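# Nest the open wooden boxes upright, biggest on table

## Task

Stack every open wooden box inside the next larger one so each rests flat with its opening facing up, righting any that begin tipped on a side or upside down. The largest box must stand upright on the table. The nesting must hold without the robot supporting it; at the end the grippers must release and pull away.

## Robot and tools

Robot: two 6-joint arms with parallel grippers, named left_arm and right_arm. They face each other across a table. left_arm's base is on the +y side at about (-0.047, +0.490, +0.079) m; right_arm's base is at about (+0.193, -0.503, +0.073) m.

Scene frame: origin at the table centre, +z up, table surface at z = +0.020 m. Every reported hand position (metres), orientation (quaternion wxyz) and velocity (m/s, rad/s) uses this one frame. The names left and right do not correspond to image sides. The printed hand position is the point between the finger pads, 3 to 4 cm short of the fingertips, and it can be somewhat off, more so when the arm is stretched far. In gripper terms, fingers extend along +x and close along y.

Tool execute_actions. Argument actions is a list holding at most one item; an empty list moves nothing and just reports the state. An item is either a motion {"rows": [...], "steps": n}, with n from 1 to 15 (default 15) and each step lasting 1/30 s, or a wait {"steps": n} with n up to 300. A motion applies one row per step; if there are fewer rows than steps, the last row repeats. Optional pictures (true/false) controls whether camera images return.

Each row is one list of 14 numbers covering both arms, even when only one moves: first left_arm's six joint targets then its gripper opening, then the same seven for right_arm. Joint numbers are absolute target angles in radians, in the same units shown in the Joint positions line, in this order with these ranges: waist -3.054 to 3.054, shoulder 0.000 to 3.142, elbow 0.000 to 2.356, wrist pitch -1.571 to 1.571, wrist yaw -1.571 to 1.571, wrist roll -3.142 to 3.142. A target more than 0.010 rad outside a range, and further out than the current angle, gets the whole call refused with nothing sent. True stops may differ from the listed ones by up to 0.010 rad; a target past the real stop is clipped there and the result may note "joint sent to its limit" (possibly about an earlier motion). The opening number is absolute on a -1 to 1 scale: +1 fully open (0.088 m pad gap), empty fingers touch near -0.80, lower values change nothing. Full close takes at least about 0.5 s.

Motion limits: each step, a joint's target is held within a fixed lead of its measured angle (0.211 rad for waist, shoulder, elbow; 0.213 wrist pitch; 0.267 wrist yaw; 0.228 wrist roll), and if the commanded pose would place the hand over 70 mm from where it is, all targets for that arm are pulled back proportionally. So large moves need several calls. Friction can leave a joint short of its target, especially at long reach, and tiny changes may not register; check the reported angles after moves. Between calls the arms keep heading to the last row sent until they settle or a step is HELD.

Result lines: the state line per arm (pose and velocities); Joint positions and Joint velocities (six joints then pad gap in m); grip_measured, the measured opening on the command scale (each gripper may be off by up to about 1 mm, and reads up to about 0.061 narrower while squeezing hard); grip_effort_n, motor effort in newtons, negative meaning closing, capped near 83 N, not zero at rest; joint torques and external torque estimates (include friction and held weight); "joint command not followed" means a clearance check altered targets; HELD marks steps where your row was not sent; MOTOR HOT warns above 50 °C, and an OVER-TEMPERATURE FAULT stops the arm, possibly cutting power if it does not cool.

Grasping: to hold something, command an opening about 0.07 below grip_measured; a smaller gap gives a gentler hold. Objects under about 3 mm thick get proportionally less force. Pad force tops out near 34 to 49 N, with a brief spike at first contact. Occasionally an outside tug pulls on a held part or nudges a loose one.

Cameras (all 504x504): cam_head_left, cam_head_right, cam_high, cam_low, cam_left_wrist, cam_right_wrist. Calibration numbers are given per camera and may be slightly off; wrist camera poses follow the arm's joints.

Tool zoom_image: camera (one of the names above) and region [x0, y0, x1, y1] in pixels of that camera's latest image, origin top-left, at most 504 by 504. It only returns a closer view.

Tool read_manual: optional section "licences"; returns licence text, no motion.

Tool finished_scene: scene (integer 1 or 2) ends the current scene irreversibly, reports success and begins the next. The goal must already hold and stay that way. Answering without a tool call ends everything.

Avoid: dropping, slamming or shoving boxes hard; knocking anything off the table (automatic failure); arms colliding or pressing on each other; contact torques reaching load limits (waist 17.4, shoulder 21.6, elbow 21.5, wrist pitch 5.67, wrist yaw 5.65, wrist roll 5.3 N m, held weight included), which freezes that arm for 10 s; holding loads long enough to overheat motors. Smooth, efficient motion is preferred. Finish with grippers open and withdrawn from the boxes.

Each tool is called after ">>>" in YAML: its name, and indented under it one key for each argument.

## Session

>>> execute_actions:
  actions: []

Scene clock: 0.00 s of 4500.00 s.
left_arm: end_effector_position=(+0.1976, +0.1836, +0.3282) grip_measured=+0.836 grip_effort_n=n/a end_effector_quat_wxyz=(+0.761, +0.222, +0.359, -0.493) end_effector_velocity=(-0.001, +0.001, -0.002) end_effector_angular_velocity=(+0.006, +0.008, +0.011) | right_arm: end_effector_position=(+0.3557, -0.1774, +0.2890) grip_measured=+0.846 grip_effort_n=n/a end_effector_quat_wxyz=(+0.357, -0.198, -0.205, +0.890) end_effector_velocity=(+0.000, -0.001, -0.003) end_effector_angular_velocity=(-0.010, -0.002, +0.000)
Joint positions: left_arm=[ 0.812  2.091  1.708 -1.024  0.913  0.476  0.08 ] | right_arm=[-0.463  1.605  1.312 -0.911 -1.123 -1.864  0.08 ]
Joint velocities: left_arm=[-0.002 -0.002 -0.002 -0.007 -0.007 -0.007 -0.   ] | right_arm=[-0.002  0.002 -0.002 -0.007  0.007 -0.007 -0.   ]
Joint torques (N m, as the arm reports them, + toward a larger angle): no reading
External joint torques (N m, as the arm's controller estimates them; a push from outside toward a larger angle lowers the number): no reading
Heat: left arm: hottest waist 28 °C (+0.0 °C/min); right arm: hottest shoulder 27 °C (+0.0 °C/min).

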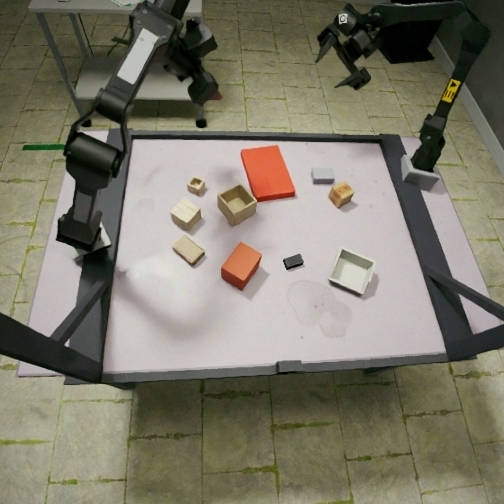

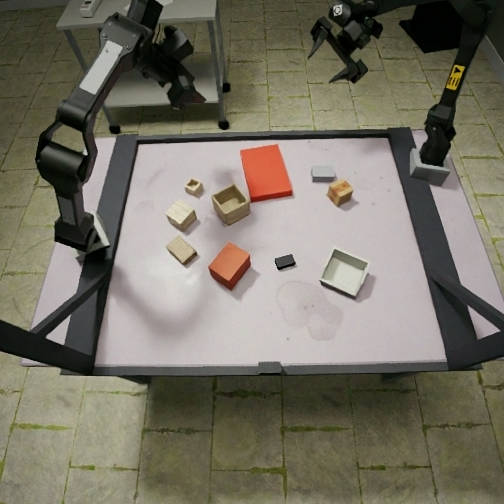

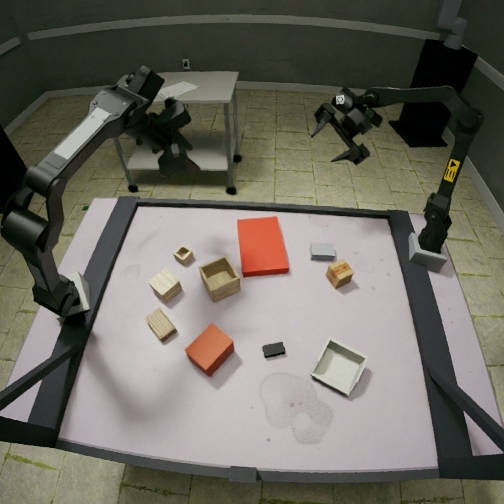

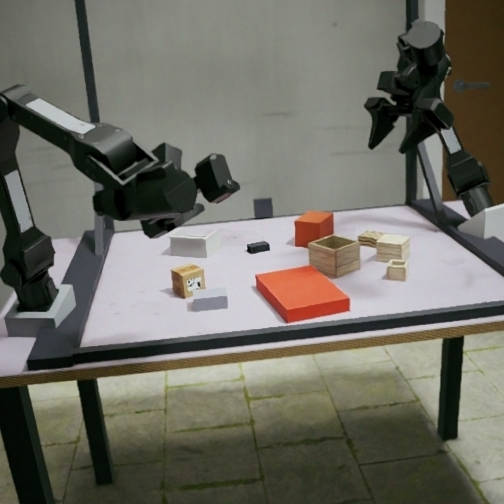

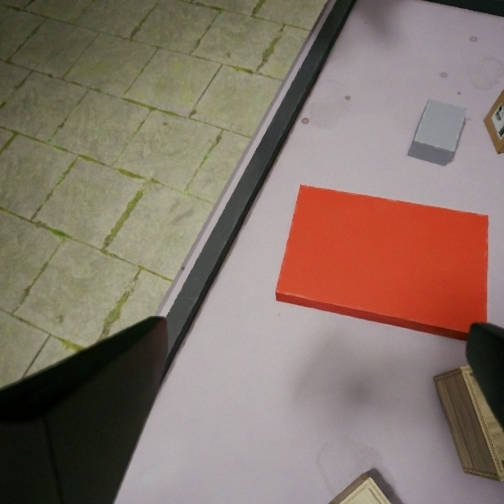

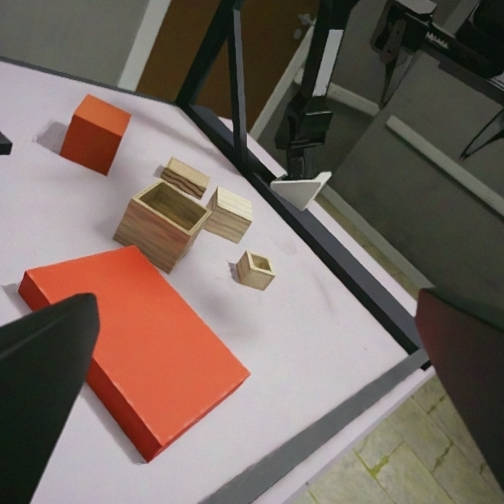

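>>> zoom_image:
  camera: "cam_high"
  region: [130, 230, 260, 360]

>>> zoom_image:
  camera: "cam_low"
  region: [290, 200, 430, 300]

>>> zoom_image:
  camera: "cam_head_left"
  region: [160, 165, 270, 275]

>>> zoom_image:
  camera: "cam_right_wrist"
  region: [100, 140, 300, 300]

>>> zoom_image:
  camera: "cam_high"
  region: [295, 230, 385, 320]

Region (130, 230, 260, 360) of cam_high's 504x504 image, scaled by 3.877, with more detail than that image has.

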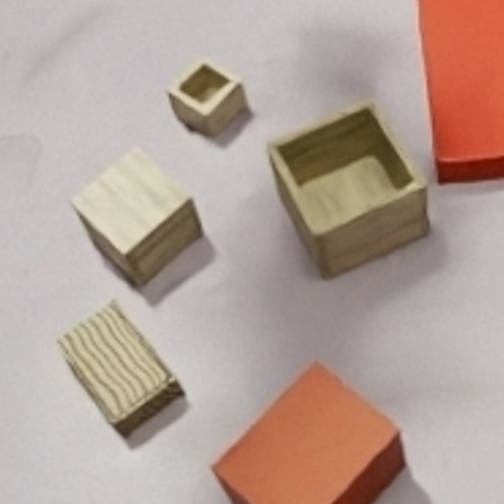

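Region (290, 200, 430, 300) of cam_low's 504x504 image, scaled by 3.600, with more detail than that image has; it fills the top 360 rows of this view, and the rest is white.

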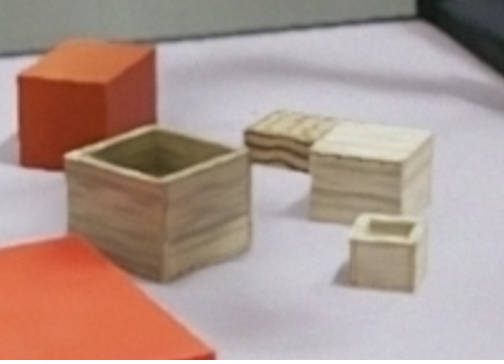

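Region (160, 165, 270, 275) of cam_head_left's 504x504 image, scaled by 4.582, with more detail than that image has.

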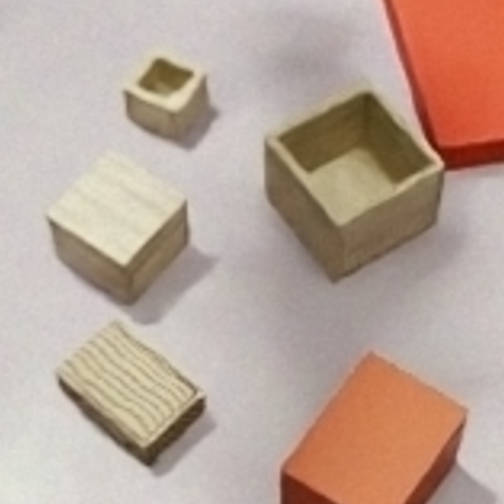

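Region (100, 140, 300, 300) of cam_right_wrist's 504x504 image, scaled by 2.520, with more detail than that image has; it fills the top 403 rows of this view, and the rest is white.

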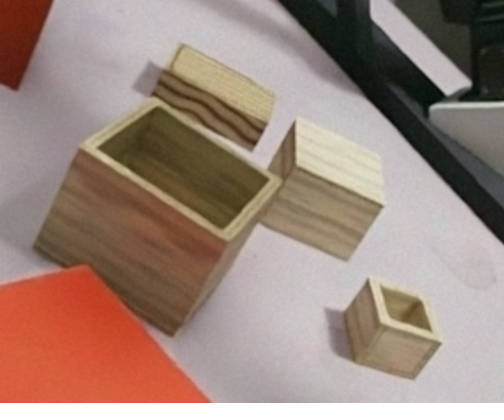

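Region (295, 230, 385, 320) of cam_high's 504x504 image, scaled by 5.600, with more detail than that image has.

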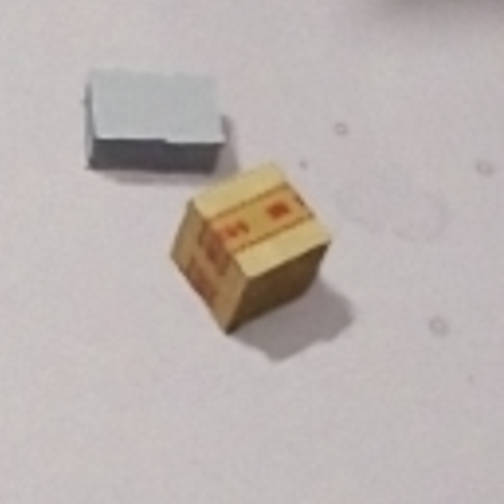

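>>> execute_actions:
  actions:
    - {"rows":[[-0.036,1.851,1.349,-1.418,-0.052,-1.994,1,-0.463,1.605,1.312,-0.911,-1.123,-1.864,0.85]],"steps":15}
  pictures: false

>>> execute_actions:
  actions:
    - {"steps":30}

Scene clock: 16.23 s of 4500.00 s.
left_arm: end_effector_position=(+0.0400, +0.2391, +0.1645) grip_measured=+0.996 grip_effort_n=15.6 end_effector_quat_wxyz=(+0.698, +0.405, +0.590, +0.017) end_effector_velocity=(-0.208, -0.094, -0.171) end_effector_angular_velocity=(+1.229, -1.345, -0.011) | right_arm: end_effector_position=(+0.3557, -0.1774, +0.2890) grip_measured=+0.848 grip_effort_n=12.3 end_effector_quat_wxyz=(+0.357, -0.198, -0.205, +0.890) end_effector_velocity=(-0.001, -0.001, +0.001) end_effector_angular_velocity=(+0.004, +0.005, +0.003)
Joint positions: left_arm=[ 0.153  1.874  1.359 -1.407  0.056 -0.283  0.088] | right_arm=[-0.463  1.605  1.312 -0.911 -1.123 -1.864  0.081]
Joint velocities: left_arm=[-1.731 -0.051 -0.037 -0.081 -1.194 -1.912 -0.   ] | right_arm=[-0.002 -0.002 -0.002 -0.007 -0.007 -0.007 -0.   ]
Joint torques (N m, as the arm reports them, + toward a larger angle): left_arm=[ 4.36 -7.34  4.06 -0.12 -0.41 -0.07] | right_arm=[ 1.83 -7.23  5.81  0.75 -0.78  0.05]
External joint torques (N m, as the arm's controller estimates them; a push from outside toward a larger angle lowers the number): left_arm=[-0.04 -1.43 -0.26 -0.13 -0.09 -0.05] | right_arm=[ 0.13 -0.32  0.02  0.19 -0.09  0.01]
Heat: left arm: hottest waist 29 °C (+3.7 °C/min); right arm: hottest shoulder 30 °C (+11.1 °C/min).
Steps of this call (steps 1 to 90: nothing new was sent; then 12.73 s passed at rest; steps 91 to 105: all 15 steps of this action). Readings (joint positions):
91: left_arm=[0.807 2.078 1.695 -1.027 0.887 0.453] | right_arm=[-0.463 1.605 1.312 -0.911 -1.123 -1.864]
92: left_arm=[0.790 2.052 1.664 -1.070 0.828 0.410] | right_arm=[-0.463 1.605 1.312 -0.911 -1.123 -1.864]
94: left_arm=[0.727 1.992 1.589 -1.152 0.741 0.332] | right_arm=[-0.463 1.605 1.312 -0.911 -1.123 -1.864]
98: left_arm=[0.563 1.905 1.464 -1.299 0.547 0.161] | right_arm=[-0.463 1.605 1.312 -0.911 -1.123 -1.864]
105: the state above

Scene clock: 17.23 s of 4500.00 s.
left_arm: end_effector_position=(+0.0128, +0.2275, +0.1456) grip_measured=+0.996 grip_effort_n=15.6 end_effector_quat_wxyz=(+0.828, -0.160, +0.348, +0.410) end_effector_velocity=(+0.004, +0.004, +0.004) end_effector_angular_velocity=(-0.062, -0.146, +0.149) | right_arm: end_effector_position=(+0.3557, -0.1774, +0.2890) grip_measured=+0.848 grip_effort_n=11.9 end_effector_quat_wxyz=(+0.357, -0.198, -0.205, +0.890) end_effector_velocity=(-0.002, -0.001, +0.001) end_effector_angular_velocity=(+0.005, +0.004, +0.007)
Joint positions: left_arm=[-0.037  1.863  1.355 -1.417 -0.049 -1.974  0.088] | right_arm=[-0.463  1.605  1.312 -0.911 -1.123 -1.864  0.081]
Joint velocities: left_arm=[ 0.002  0.002 -0.002 -0.007 -0.037 -0.212  0.   ] | right_arm=[ 0.002 -0.002 -0.002 -0.007 -0.007 -0.007 -0.   ]
Joint torques (N m, as the arm reports them, + toward a larger angle): left_arm=[ 4.72 -6.87  3.5  -0.41 -0.63 -0.04] | right_arm=[ 1.74 -7.37  5.69  0.75 -0.74  0.08]
External joint torques (N m, as the arm's controller estimates them; a push from outside toward a larger angle lowers the number): left_arm=[-0.01 -1.23 -0.28 -0.2  -0.14 -0.05] | right_arm=[ 0.03 -0.38 -0.16  0.18 -0.04  0.04]
Heat: left arm: hottest waist 29 °C (+3.5 °C/min); right arm: hottest shoulder 30 °C (+10.4 °C/min).
Steps of this call (steps 1 to 30: the robot went on to your last target). Readings (joint positions):
1: left_arm=[0.096 1.873 1.358 -1.410 0.023 -0.347] | right_arm=[-0.463 1.605 1.312 -0.911 -1.123 -1.864]
2: left_arm=[0.044 1.870 1.358 -1.411 0.002 -0.410] | right_arm=[-0.463 1.605 1.312 -0.911 -1.123 -1.864]
4: left_arm=[-0.023 1.866 1.358 -1.414 -0.019 -0.535] | right_arm=[-0.463 1.605 1.312 -0.911 -1.123 -1.864]
8: left_arm=[-0.040 1.863 1.357 -1.416 -0.043 -0.791] | right_arm=[-0.463 1.605 1.312 -0.911 -1.123 -1.864]
30: the state above
camera_calibration (this result's frames):
cam_left_wrist: T_world_to_cam=[[0.806092, -0.587958, -0.06724, 0.145823], [-0.553289, -0.708456, -0.438134, 0.263707], [0.209968, 0.390379, -0.896391, 0.114482], [0, 0, 0, 1]] pos_world=[0.0043222, 0.227871, 0.227965]

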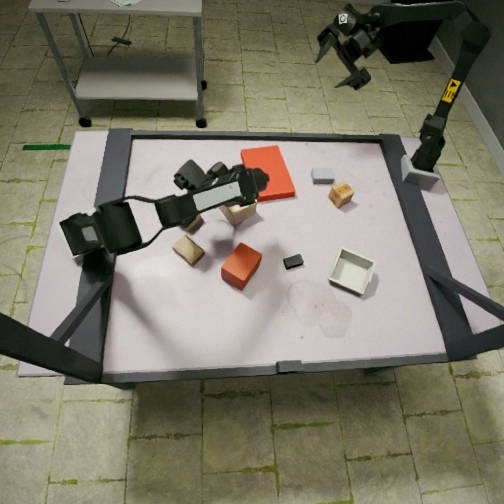

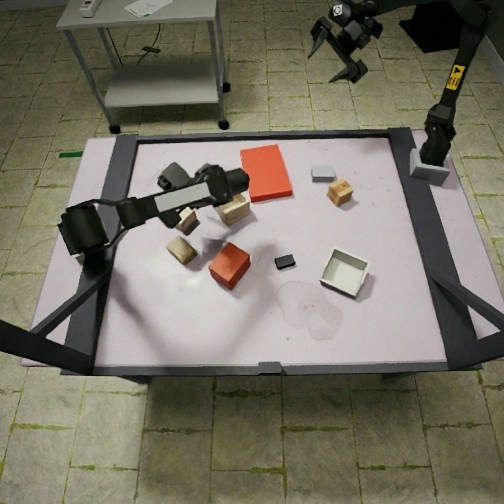

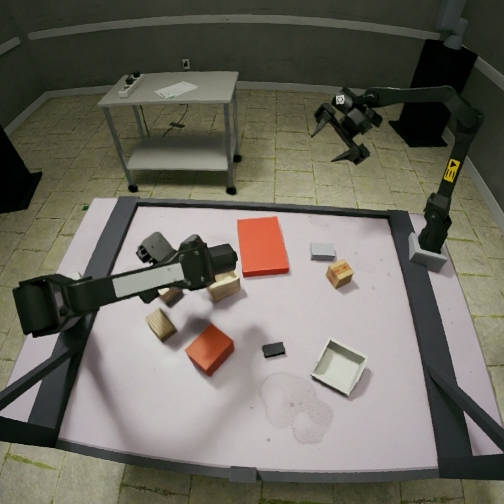

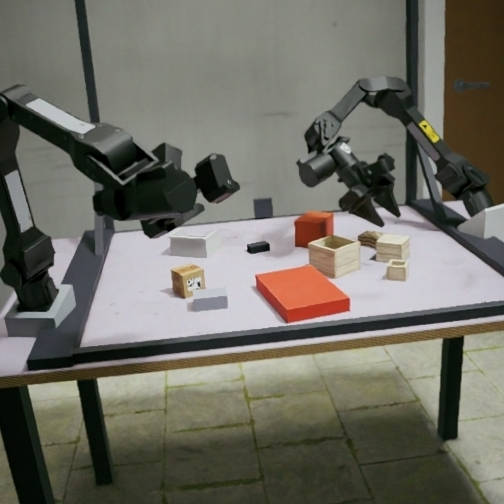

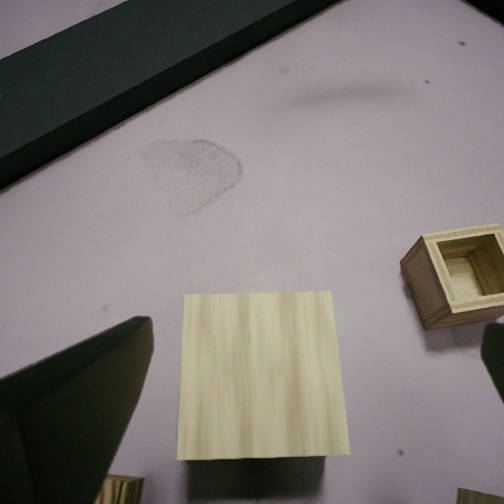

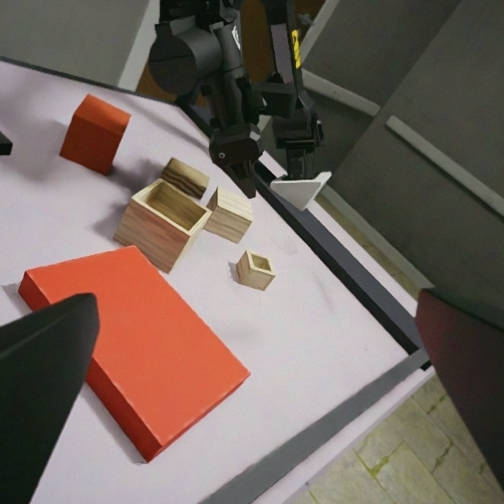

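>>> execute_actions:
  actions:
    - {"rows":[[-0.0325,1.787,1.262,-1.395,-0.052,-1.99,1,-0.463,1.605,1.312,-0.911,-1.123,-1.864,0.85]],"steps":12}
  pictures: false

>>> execute_actions:
  actions:
    - {"rows":[[-0.123,1.85,1.2,-1.27,-0.02,-2.075,1,-0.463,1.605,1.312,-0.911,-1.123,-1.864,0.85]],"steps":12}

Scene clock: 19.40 s of 4500.00 s.
left_arm: end_effector_position=(+0.0063, +0.2448, +0.1452) grip_measured=+0.996 grip_effort_n=15.6 end_effector_quat_wxyz=(+0.826, -0.166, +0.344, +0.415) end_effector_velocity=(-0.002, +0.004, -0.001) end_effector_angular_velocity=(+0.018, -0.003, +0.008) | right_arm: end_effector_position=(+0.3557, -0.1774, +0.2890) grip_measured=+0.848 grip_effort_n=13.3 end_effector_quat_wxyz=(+0.357, -0.198, -0.205, +0.890) end_effector_velocity=(+0.002, -0.002, -0.004) end_effector_angular_velocity=(-0.017, -0.015, -0.009)
Joint positions: left_arm=[-0.037  1.8    1.269 -1.397 -0.049 -1.992  0.088] | right_arm=[-0.463  1.605  1.312 -0.911 -1.123 -1.864  0.081]
Joint velocities: left_arm=[-0.007 -0.002 -0.012 -0.007 -0.007 -0.007 -0.   ] | right_arm=[-0.007 -0.002 -0.002 -0.007  0.022 -0.007 -0.   ]
Joint torques (N m, as the arm reports them, + toward a larger angle): left_arm=[ 4.66 -6.56  3.47 -0.2  -0.61  0.04] | right_arm=[ 1.8  -7.36  5.76  0.71 -0.79  0.02]
External joint torques (N m, as the arm's controller estimates them; a push from outside toward a larger angle lowers the number): left_arm=[ 0.32 -1.27 -0.34  0.01 -0.14  0.03] | right_arm=[ 0.14 -0.46 -0.02  0.15 -0.11 -0.02]
Heat: left arm: hottest waist 29 °C (+3.1 °C/min); right arm: hottest shoulder 30 °C (+9.3 °C/min).
Steps of this call (steps 1 to 30: the robot went on to your last target; steps 31 to 53: nothing new was sent; steps 54 to 65: all 12 steps of this action). Readings (joint positions):
54: left_arm=[-0.037 1.856 1.346 -1.409 -0.049 -1.992] | right_arm=[-0.463 1.605 1.312 -0.911 -1.123 -1.864]
55: left_arm=[-0.037 1.841 1.323 -1.398 -0.049 -1.992] | right_arm=[-0.463 1.605 1.312 -0.911 -1.123 -1.864]
57: left_arm=[-0.037 1.815 1.288 -1.408 -0.049 -1.992] | right_arm=[-0.463 1.605 1.312 -0.911 -1.123 -1.864]
61: left_arm=[-0.037 1.801 1.273 -1.397 -0.049 -1.992] | right_arm=[-0.463 1.605 1.312 -0.911 -1.123 -1.864]
65: the state above

Scene clock: 19.80 s of 4500.00 s.
left_arm: end_effector_position=(+0.0054, +0.2406, +0.1059) grip_measured=+0.996 grip_effort_n=15.6 end_effector_quat_wxyz=(+0.829, -0.170, +0.345, +0.406) end_effector_velocity=(-0.004, +0.002, +0.001) end_effector_angular_velocity=(+0.001, -0.002, +0.026) | right_arm: end_effector_position=(+0.3557, -0.1774, +0.2890) grip_measured=+0.848 grip_effort_n=12.3 end_effector_quat_wxyz=(+0.357, -0.198, -0.205, +0.890) end_effector_velocity=(+0.000, -0.001, -0.001) end_effector_angular_velocity=(-0.006, -0.006, -0.001)
Joint positions: left_arm=[-0.124  1.842  1.204 -1.273 -0.023 -2.071  0.088] | right_arm=[-0.463  1.605  1.312 -0.911 -1.123 -1.864  0.081]
Joint velocities: left_arm=[-0.002 -0.002  0.002 -0.022  0.007 -0.022 -0.   ] | right_arm=[-0.002 -0.002 -0.002 -0.007  0.007 -0.007 -0.   ]
Joint torques (N m, as the arm reports them, + toward a larger angle): left_arm=[ 4.37 -4.66  3.49 -0.28 -0.38 -0.07] | right_arm=[ 1.7  -7.23  5.87  0.76 -0.76  0.05]
External joint torques (N m, as the arm's controller estimates them; a push from outside toward a larger angle lowers the number): left_arm=[-0.01  0.92  0.06  0.    0.07 -0.08] | right_arm=[ 0.06 -0.33  0.09  0.2  -0.07  0.01]
Heat: left arm: hottest waist 29 °C (+3.0 °C/min); right arm: hottest shoulder 30 °C (+9.1 °C/min).
Steps of this call (steps 1 to 12: all 12 steps of this action). Readings (joint positions):
1: left_arm=[-0.040 1.802 1.262 -1.383 -0.049 -2.003] | right_arm=[-0.463 1.605 1.312 -0.911 -1.123 -1.864]
2: left_arm=[-0.055 1.804 1.247 -1.342 -0.046 -2.026] | right_arm=[-0.463 1.605 1.312 -0.911 -1.123 -1.864]
4: left_arm=[-0.095 1.823 1.228 -1.299 -0.030 -2.050] | right_arm=[-0.463 1.605 1.312 -0.911 -1.123 -1.864]
8: left_arm=[-0.125 1.842 1.204 -1.279 -0.023 -2.068] | right_arm=[-0.463 1.605 1.312 -0.911 -1.123 -1.864]
12: the state above
camera_calibration (this result's frames):
cam_left_wrist: T_world_to_cam=[[0.807108, -0.588736, -0.0443475, 0.154582], [-0.546205, -0.71606, -0.434648, 0.252925], [0.224138, 0.375031, -0.899508, 0.0793671], [0, 0, 0, 1]] pos_world=[-0.00440516, 0.242352, 0.18818]

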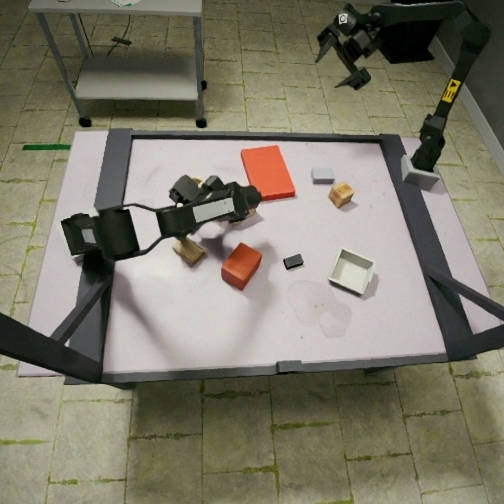

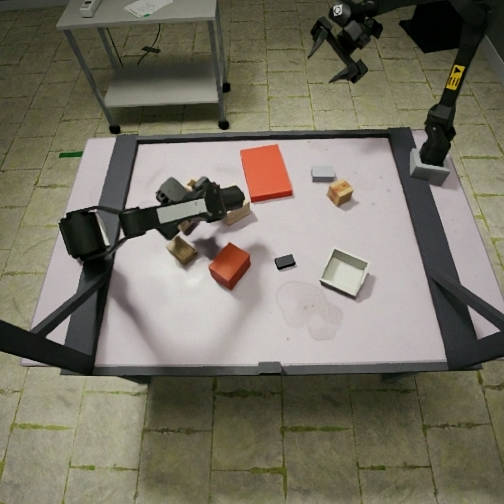

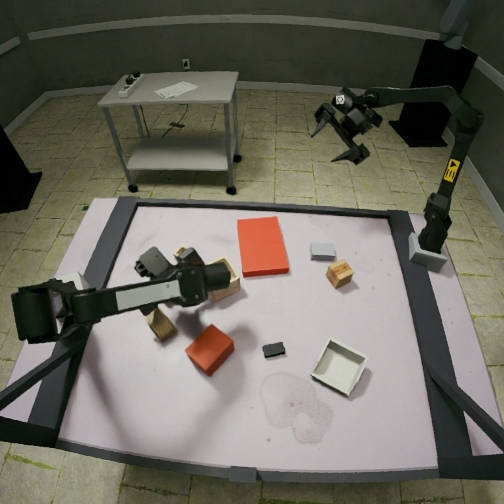

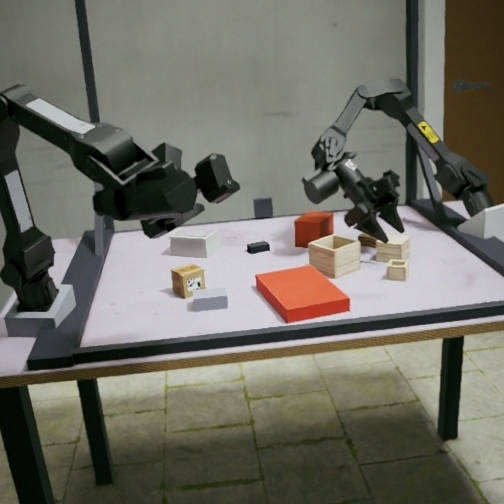

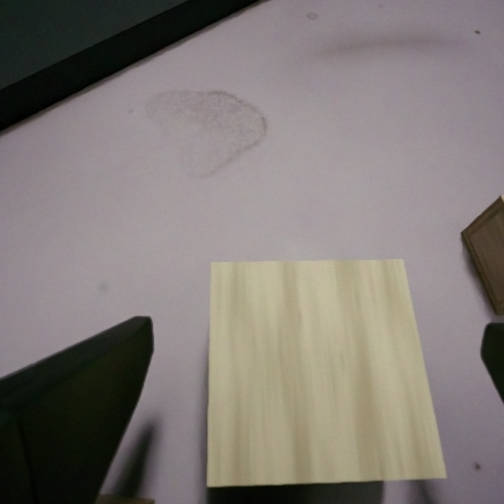

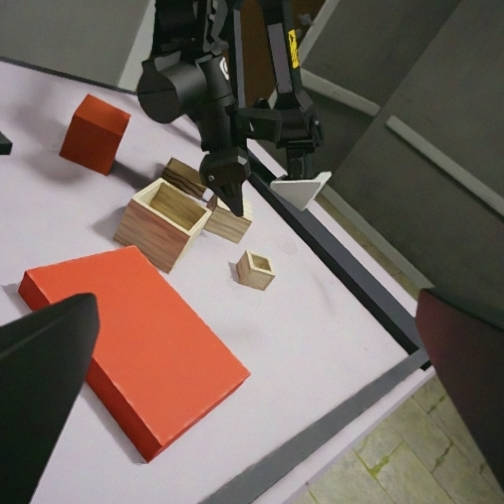

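>>> execute_actions:
  actions:
    - {"rows":[[-0.196,1.925,1.15,-1.155,0.005,-2.15,1,-0.463,1.605,1.312,-0.911,-1.123,-1.864,0.85]],"steps":14}

Scene clock: 21.70 s of 4500.00 s.
left_arm: end_effector_position=(+0.0112, +0.2385, +0.0749) grip_measured=+0.996 grip_effort_n=15.6 end_effector_quat_wxyz=(+0.829, -0.191, +0.334, +0.406) end_effector_velocity=(-0.003, +0.006, +0.003) end_effector_angular_velocity=(+0.012, -0.014, +0.024) | right_arm: end_effector_position=(+0.3557, -0.1774, +0.2890) grip_measured=+0.848 grip_effort_n=12.8 end_effector_quat_wxyz=(+0.357, -0.198, -0.205, +0.890) end_effector_velocity=(-0.004, -0.002, +0.001) end_effector_angular_velocity=(-0.009, +0.038, +0.012)
Joint positions: left_arm=[-0.177  1.898  1.163 -1.162 -0.016 -2.164  0.088] | right_arm=[-0.463  1.605  1.312 -0.911 -1.123 -1.864  0.081]
Joint velocities: left_arm=[-0.002 -0.007 -0.007 -0.022 -0.007 -0.022 -0.   ] | right_arm=[ 0.002  0.002 -0.002 -0.022 -0.022  0.007 -0.   ]
Joint torques (N m, as the arm reports them, + toward a larger angle): left_arm=[ 2.92 -2.45  1.95  0.06  0.3   0.45] | right_arm=[ 1.79 -7.42  5.91  0.77 -0.75  0.04]
External joint torques (N m, as the arm's controller estimates them; a push from outside toward a larger angle lowers the number): left_arm=[-1.59  3.38 -1.16  0.41  0.75  0.44] | right_arm=[ 0.11 -0.58  0.16  0.21 -0.06  0.  ]
Heat: left arm: hottest waist 30 °C (+5.5 °C/min); right arm: hottest shoulder 30 °C (+8.3 °C/min).
Steps of this call (steps 1 to 15: the robot went on to your last target; steps 16 to 43: nothing new was sent; steps 44 to 57: all 14 steps of this action). Readings (joint positions):
44: left_arm=[-0.127 1.849 1.199 -1.260 -0.022 -2.084] | right_arm=[-0.463 1.605 1.312 -0.911 -1.123 -1.864]
45: left_arm=[-0.139 1.858 1.190 -1.222 -0.018 -2.106] | right_arm=[-0.463 1.605 1.312 -0.911 -1.123 -1.864]
47: left_arm=[-0.171 1.891 1.176 -1.183 -0.009 -2.136] | right_arm=[-0.463 1.605 1.312 -0.911 -1.123 -1.864]
51: left_arm=[-0.177 1.898 1.165 -1.168 -0.016 -2.160] | right_arm=[-0.463 1.605 1.312 -0.911 -1.123 -1.864]
57: the state above
camera_calibration (this result's frames):
cam_left_wrist: T_world_to_cam=[[0.81809, -0.575088, -0.00165591, 0.140677], [-0.518478, -0.736308, -0.434776, 0.245637], [0.248815, 0.356544, -0.900537, 0.0551074], [0, 0, 0, 1]] pos_world=[-0.00144056, 0.242119, 0.156656]

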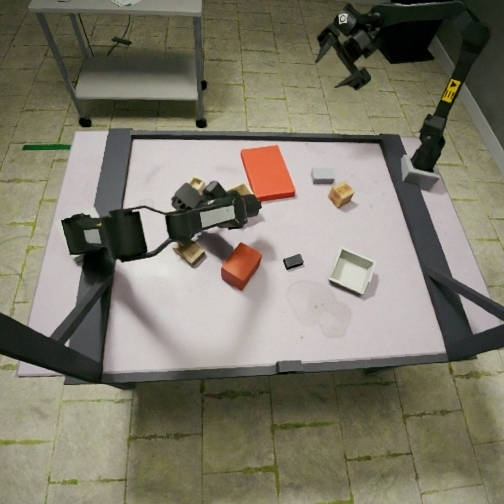

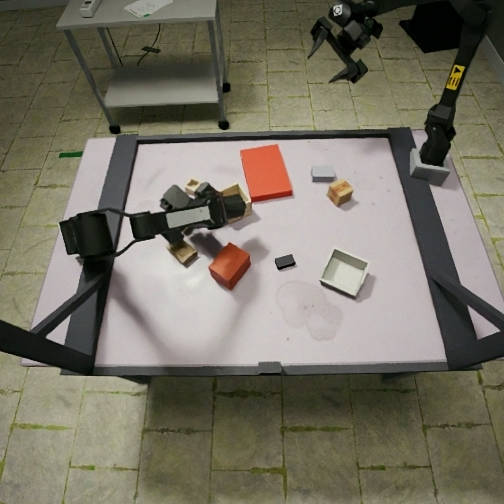

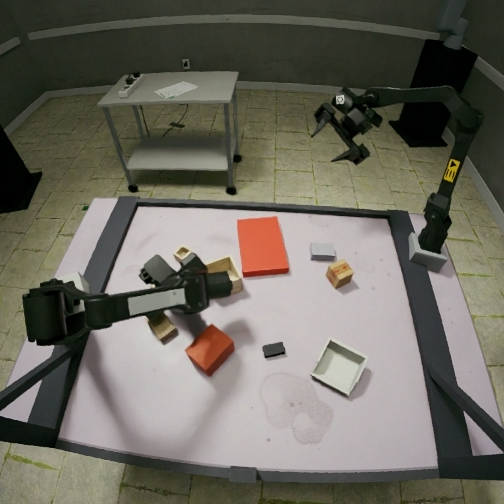

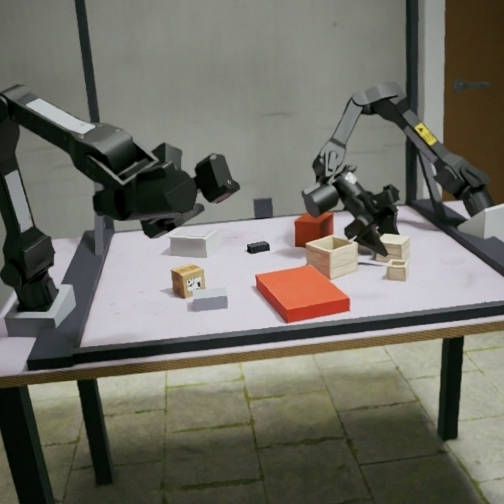

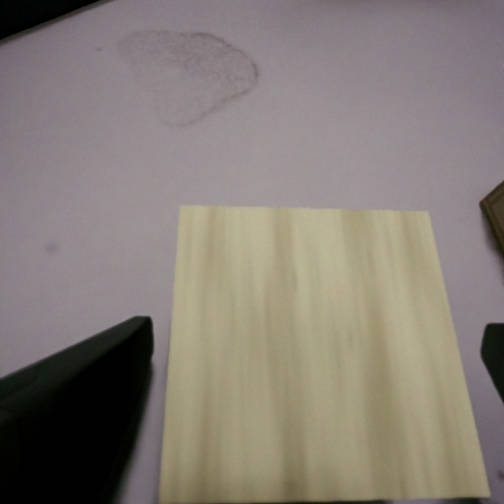

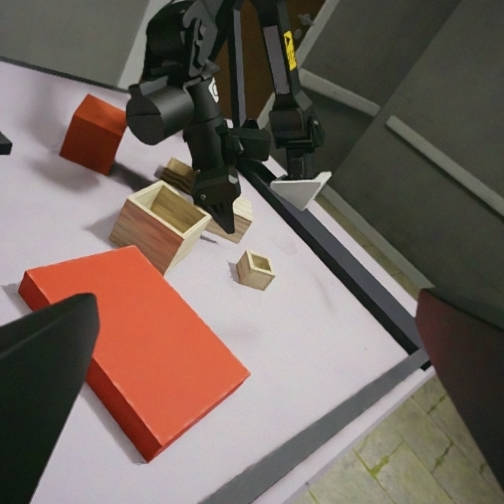

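>>> execute_actions:
  actions:
    - {"rows":[[-0.165,1.88,1.15,-1.16,-0.01,-2.155,1,-0.463,1.605,1.312,-0.911,-1.123,-1.864,0.85],[-0.165,1.88,1.15,-1.16,-0.01,-2.155,1,-0.463,1.605,1.312,-0.911,-1.123,-1.864,0.85],[-0.165,1.88,1.15,-1.16,-0.01,-2.155,1,-0.463,1.605,1.312,-0.911,-1.123,-1.864,0.85],[-0.165,1.88,1.15,-1.16,-0.01,-2.155,1,-0.463,1.605,1.312,-0.911,-1.123,-1.864,0.85],[-0.165,1.88,1.15,-1.16,-0.01,-2.155,0.15,-0.463,1.605,1.312,-0.911,-1.123,-1.864,0.85]],"steps":15}

>>> zoom_image:
  camera: "cam_low"
  region: [290, 150, 440, 300]

Scene clock: 23.50 s of 4500.00 s.
left_arm: end_effector_position=(+0.0119, +0.2403, +0.0765) grip_measured=+0.371 grip_effort_n=-83.5 end_effector_quat_wxyz=(+0.827, -0.192, +0.337, +0.407) end_effector_velocity=(-0.001, +0.005, +0.000) end_effector_angular_velocity=(+0.015, -0.006, +0.011) | right_arm: end_effector_position=(+0.3557, -0.1774, +0.2890) grip_measured=+0.848 grip_effort_n=12.3 end_effector_quat_wxyz=(+0.357, -0.198, -0.205, +0.890) end_effector_velocity=(-0.003, -0.003, +0.000) end_effector_angular_velocity=(-0.002, -0.010, +0.009)
Joint positions: left_arm=[-0.168  1.89   1.155 -1.16  -0.012 -2.156  0.057] | right_arm=[-0.463  1.605  1.312 -0.911 -1.123 -1.864  0.081]
Joint velocities: left_arm=[-0.002 -0.002 -0.012 -0.007 -0.007 -0.007  0.03 ] | right_arm=[ 0.002 -0.007 -0.002 -0.022  0.007 -0.022  0.   ]
Joint torques (N m, as the arm reports them, + toward a larger angle): left_arm=[ 4.64 -6.8   2.9  -0.39 -0.4   0.04] | right_arm=[ 1.79 -7.18  5.83  0.79 -0.78  0.  ]
External joint torques (N m, as the arm's controller estimates them; a push from outside toward a larger angle lowers the number): left_arm=[ 0.18 -1.08 -0.23 -0.07  0.05  0.03] | right_arm=[ 0.08 -0.16  0.    0.23 -0.08 -0.03]
Heat: left arm: hottest waist 30 °C (+5.1 °C/min); right arm: hottest shoulder 30 °C (+7.7 °C/min).
Steps of this call (steps 1 to 15: the robot went on to your last target; steps 16 to 39: nothing new was sent; steps 40 to 54: all 15 steps of this action). Readings (joint positions):
40: left_arm=[-0.176 1.896 1.163 -1.161 -0.015 -2.164] | right_arm=[-0.463 1.605 1.312 -0.911 -1.123 -1.864]
41: left_arm=[-0.174 1.894 1.162 -1.159 -0.012 -2.161] | right_arm=[-0.463 1.605 1.312 -0.911 -1.123 -1.864]
43: left_arm=[-0.171 1.893 1.160 -1.159 -0.011 -2.158] | right_arm=[-0.463 1.605 1.312 -0.911 -1.123 -1.864]
47: left_arm=[-0.170 1.893 1.156 -1.159 -0.011 -2.157] | right_arm=[-0.463 1.605 1.312 -0.911 -1.123 -1.864]
54: the state above
camera_calibration (this result's frames):
cam_left_wrist: T_world_to_cam=[[0.819641, -0.57287, -0.00288979, 0.140666], [-0.518614, -0.739852, -0.428553, 0.248389], [0.243367, 0.352759, -0.903512, 0.0569463], [0, 0, 0, 1]] pos_world=[-0.000336228, 0.244266, 0.158306]

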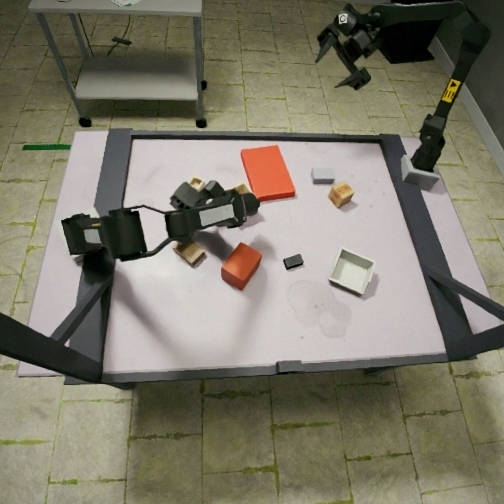

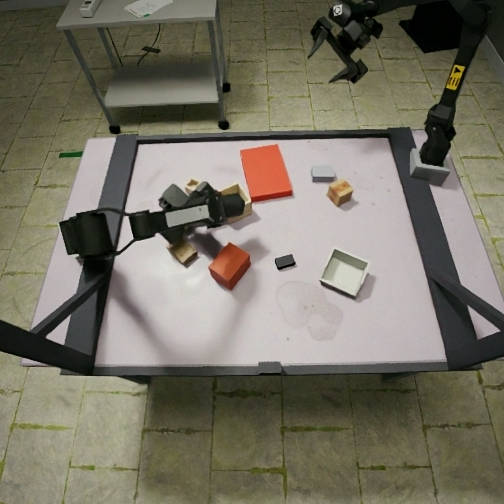

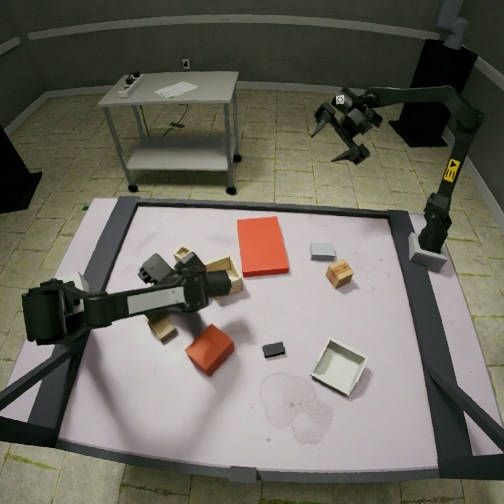

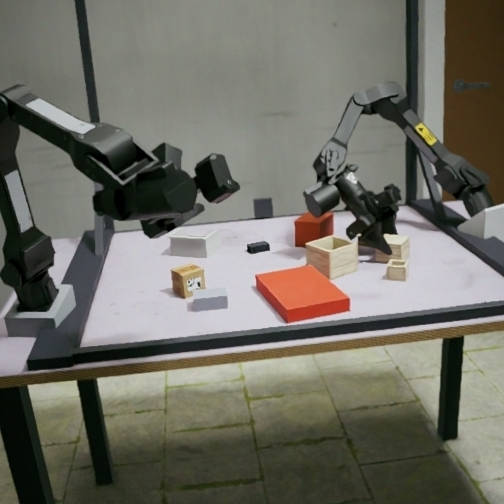

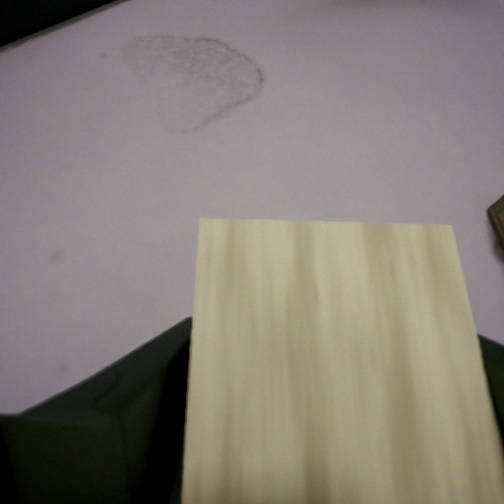

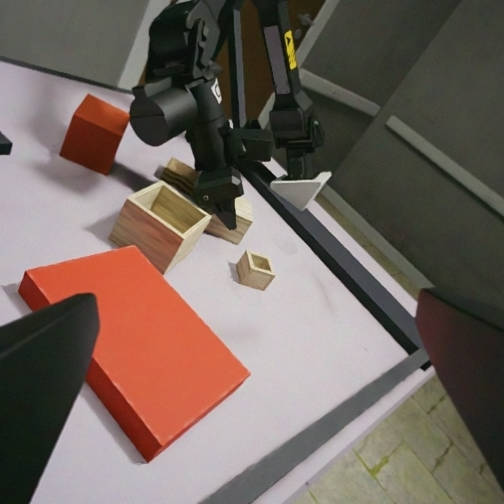

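Region (290, 150, 440, 300) of cam_low's 504x504 image, scaled by 3.360, with more detail than that image has.

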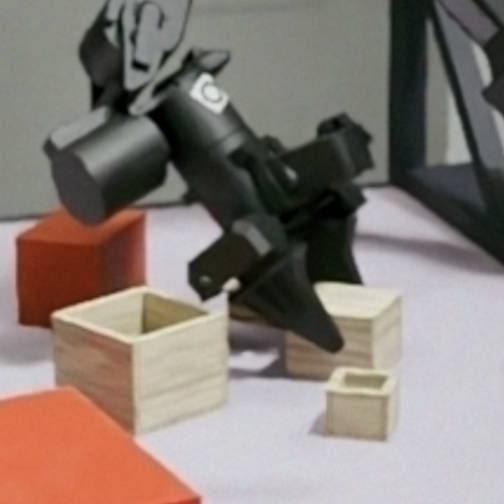

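>>> execute_actions:
  actions:
    - {"rows":[[-0.13,1.86,1.18,-1.22,-0.02,-2.12,0.15,-0.463,1.605,1.312,-0.911,-1.123,-1.864,0.85],[-0.13,1.86,1.18,-1.22,-0.02,-2.12,0.15,-0.463,1.605,1.312,-0.911,-1.123,-1.864,0.85],[-0.13,1.86,1.18,-1.22,-0.02,-2.12,0.15,-0.463,1.605,1.312,-0.911,-1.123,-1.864,0.85],[-0.09,1.83,1.21,-1.29,-0.03,-2.07,0.15,-0.463,1.605,1.312,-0.911,-1.123,-1.864,0.85],[-0.09,1.83,1.21,-1.29,-0.03,-2.07,0.15,-0.463,1.605,1.312,-0.911,-1.123,-1.864,0.85],[-0.09,1.83,1.21,-1.29,-0.03,-2.07,0.15,-0.463,1.605,1.312,-0.911,-1.123,-1.864,0.85],[-0.0325,1.787,1.262,-1.395,-0.052,-1.99,0.15,-0.463,1.605,1.312,-0.911,-1.123,-1.864,0.85]],"steps":14}
  pictures: false

>>> execute_actions:
  actions:
    - {"rows":[[0.4,1.97,1.11,-1.43,0.5,-1.32,0.15,-0.463,1.605,1.312,-0.911,-1.123,-1.864,0.85]],"steps":14}
  pictures: false

>>> execute_actions:
  actions:
    - {"rows":[[0.8326,2.225,0.925,-1.455,1.057,-0.642,0.15,-0.463,1.605,1.312,-0.911,-1.123,-1.864,0.85]],"steps":15}

Scene clock: 27.20 s of 4500.00 s.
left_arm: end_effector_position=(+0.0069, +0.2458, +0.1446) grip_measured=+0.384 grip_effort_n=-83.5 end_effector_quat_wxyz=(+0.825, -0.172, +0.344, +0.414) end_effector_velocity=(-0.011, +0.017, +0.007) end_effector_angular_velocity=(+0.097, +0.052, +0.017) | right_arm: end_effector_position=(+0.3557, -0.1774, +0.2890) grip_measured=+0.848 grip_effort_n=12.3 end_effector_quat_wxyz=(+0.357, -0.198, -0.205, +0.890) end_effector_velocity=(-0.001, +0.001, +0.000) end_effector_angular_velocity=(+0.012, -0.002, +0.005)
Joint positions: left_arm=[-0.035  1.792  1.258 -1.386 -0.047 -1.998  0.058] | right_arm=[-0.463  1.605  1.312 -0.911 -1.123 -1.864  0.081]
Joint velocities: left_arm=[-0.002 -0.002 -0.002 -0.095 -0.007  0.051  0.   ] | right_arm=[ 0.002  0.002 -0.002  0.007 -0.007 -0.007 -0.   ]
Joint torques (N m, as the arm reports them, + toward a larger angle): left_arm=[ 4.31 -5.72  4.64 -0.51 -0.64  0.12] | right_arm=[ 1.68 -7.31  5.72  0.76 -0.72  0.04]
External joint torques (N m, as the arm's controller estimates them; a push from outside toward a larger angle lowers the number): left_arm=[-0.01 -0.91  1.09 -0.29 -0.16  0.11] | right_arm=[-0.02 -0.38 -0.12  0.19 -0.03  0.01]
Heat: left arm: hottest waist 30 °C (+4.4 °C/min); right arm: hottest shoulder 31 °C (+8.8 °C/min).
Steps of this call (steps 1 to 15: the robot went on to your last target; steps 16 to 90: nothing new was sent; then 0.23 s passed at rest; steps 91 to 104: all 14 steps of this action). Readings (joint positions):
91: left_arm=[-0.167 1.889 1.156 -1.165 -0.012 -2.151] | right_arm=[-0.463 1.605 1.312 -0.911 -1.123 -1.864]
92: left_arm=[-0.161 1.888 1.160 -1.183 -0.012 -2.142] | right_arm=[-0.463 1.605 1.312 -0.911 -1.123 -1.864]
94: left_arm=[-0.143 1.878 1.167 -1.213 -0.013 -2.123] | right_arm=[-0.463 1.605 1.312 -0.911 -1.123 -1.864]
98: left_arm=[-0.084 1.840 1.214 -1.321 -0.031 -2.046] | right_arm=[-0.463 1.605 1.312 -0.911 -1.123 -1.864]
104: the state above

Scene clock: 27.67 s of 4500.00 s.
left_arm: end_effector_position=(+0.0193, +0.2912, +0.1249) grip_measured=+0.384 grip_effort_n=-83.5 end_effector_quat_wxyz=(+0.585, -0.176, +0.664, +0.431) end_effector_velocity=(-0.009, -0.007, -0.000) end_effector_angular_velocity=(-0.098, +0.097, -0.164) | right_arm: end_effector_position=(+0.3557, -0.1774, +0.2890) grip_measured=+0.848 grip_effort_n=12.3 end_effector_quat_wxyz=(+0.357, -0.198, -0.205, +0.890) end_effector_velocity=(-0.003, -0.003, +0.002) end_effector_angular_velocity=(-0.017, +0.045, +0.003)
Joint positions: left_arm=[ 0.397  1.97   1.111 -1.428  0.491 -1.341  0.058] | right_arm=[-0.463  1.605  1.312 -0.911 -1.123 -1.864  0.081]
Joint velocities: left_arm=[-0.002 -0.002 -0.002 -0.022  0.066  0.212 -0.   ] | right_arm=[-0.002 -0.002 -0.002 -0.022 -0.022  0.022 -0.   ]
Joint torques (N m, as the arm reports them, + toward a larger angle): left_arm=[ 4.07 -4.54  4.13 -0.5  -0.03  0.06] | right_arm=[ 1.75 -7.29  6.04  0.76 -0.76 -0.03]
External joint torques (N m, as the arm's controller estimates them; a push from outside toward a larger angle lowers the number): left_arm=[-0.04  0.04  0.26 -0.24  0.12  0.07] | right_arm=[ 0.03 -0.29  0.21  0.21 -0.06 -0.07]
Heat: left arm: hottest waist 30 °C (+4.3 °C/min); right arm: hottest shoulder 31 °C (+8.7 °C/min).
Steps of this call (steps 1 to 14: all 14 steps of this action). Readings (joint positions):
1: left_arm=[-0.022 1.810 1.245 -1.389 -0.004 -1.956] | right_arm=[-0.463 1.605 1.312 -0.911 -1.123 -1.864]
2: left_arm=[0.021 1.832 1.227 -1.399 0.089 -1.887] | right_arm=[-0.463 1.605 1.312 -0.911 -1.123 -1.864]
4: left_arm=[0.138 1.907 1.167 -1.413 0.230 -1.760] | right_arm=[-0.463 1.605 1.312 -0.911 -1.123 -1.864]
8: left_arm=[0.352 1.971 1.108 -1.428 0.431 -1.506] | right_arm=[-0.463 1.605 1.312 -0.911 -1.123 -1.864]
14: the state above

Scene clock: 28.17 s of 4500.00 s.
left_arm: end_effector_position=(+0.0468, +0.2987, +0.1349) grip_measured=+0.384 grip_effort_n=-83.5 end_effector_quat_wxyz=(-0.346, +0.408, -0.826, -0.177) end_effector_velocity=(-0.002, -0.005, +0.004) end_effector_angular_velocity=(-0.084, -0.060, -0.072) | right_arm: end_effector_position=(+0.3557, -0.1774, +0.2890) grip_measured=+0.848 grip_effort_n=12.3 end_effector_quat_wxyz=(+0.357, -0.198, -0.205, +0.890) end_effector_velocity=(-0.000, -0.001, -0.000) end_effector_angular_velocity=(+0.001, +0.009, -0.003)
Joint positions: left_arm=[ 0.827  2.217  0.928 -1.453  1.048 -0.658  0.058] | right_arm=[-0.463  1.605  1.312 -0.911 -1.123 -1.864  0.081]
Joint velocities: left_arm=[-0.002 -0.002 -0.002 -0.022  0.037  0.139 -0.   ] | right_arm=[-0.002 -0.002 -0.007  0.007 -0.007  0.007 -0.   ]
Joint torques (N m, as the arm reports them, + toward a larger angle): left_arm=[ 3.38 -3.43  3.85 -0.72  0.5   0.06] | right_arm=[ 1.76 -7.45  6.    0.74 -0.79  0.04]
External joint torques (N m, as the arm's controller estimates them; a push from outside toward a larger angle lowers the number): left_arm=[ 0.32  1.19  0.16 -0.26  0.19  0.05] | right_arm=[ 0.08 -0.54  0.22  0.19 -0.1   0.  ]
Heat: left arm: hottest waist 30 °C (+4.3 °C/min); right arm: hottest shoulder 31 °C (+8.5 °C/min).
Steps of this call (steps 1 to 15: all 15 steps of this action). Readings (joint positions):
1: left_arm=[0.410 1.992 1.093 -1.429 0.541 -1.296] | right_arm=[-0.463 1.605 1.312 -0.911 -1.123 -1.864]
2: left_arm=[0.456 2.024 1.066 -1.437 0.642 -1.225] | right_arm=[-0.463 1.605 1.312 -0.911 -1.123 -1.864]
4: left_arm=[0.577 2.135 0.992 -1.442 0.776 -1.098] | right_arm=[-0.463 1.605 1.312 -0.911 -1.123 -1.864]
8: left_arm=[0.786 2.217 0.926 -1.454 0.987 -0.844] | right_arm=[-0.463 1.605 1.312 -0.911 -1.123 -1.864]
15: the state above
camera_calibration (this result's frames):
cam_left_wrist: T_world_to_cam=[[0.76737, -0.639936, -0.0403188, 0.173238], [-0.259431, -0.367366, 0.893162, 0.033056], [-0.586378, -0.674925, -0.447925, 0.365023], [0, 0, 0, 1]] pos_world=[0.0896797, 0.369368, 0.140963]

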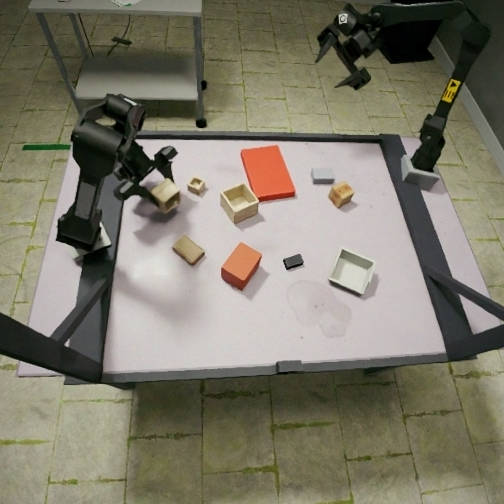

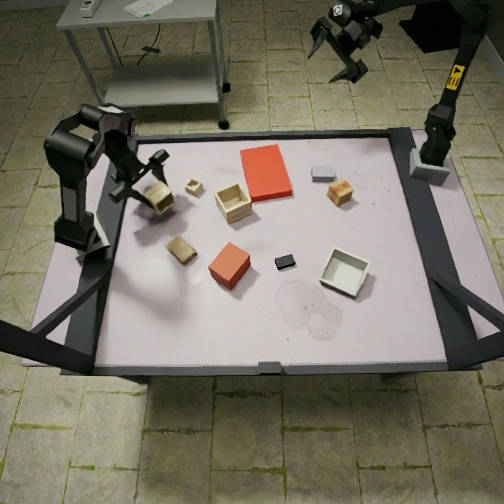

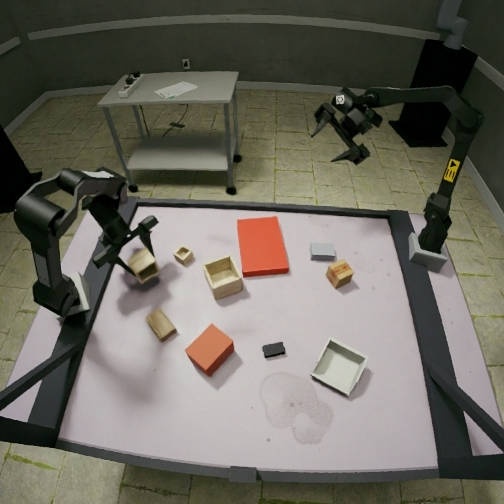

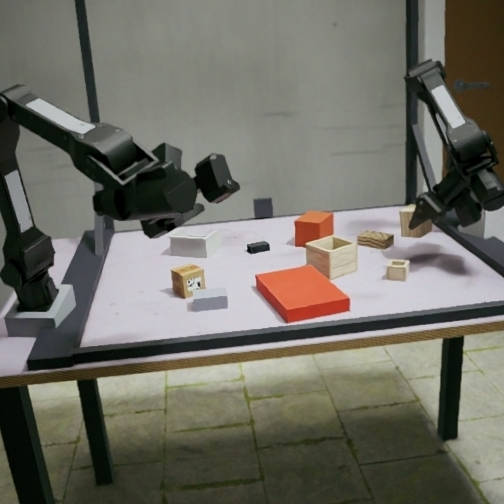

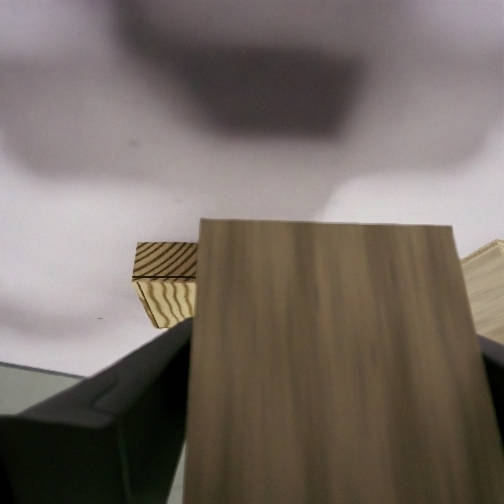

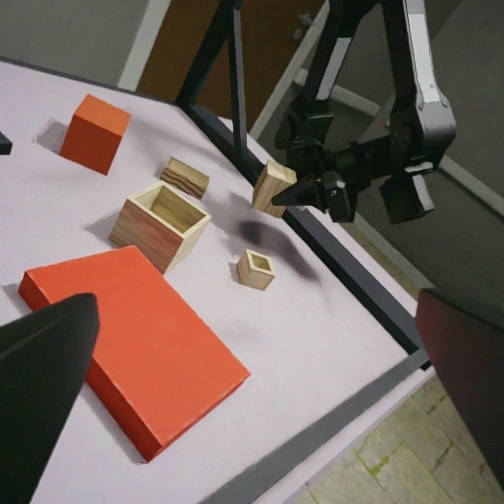

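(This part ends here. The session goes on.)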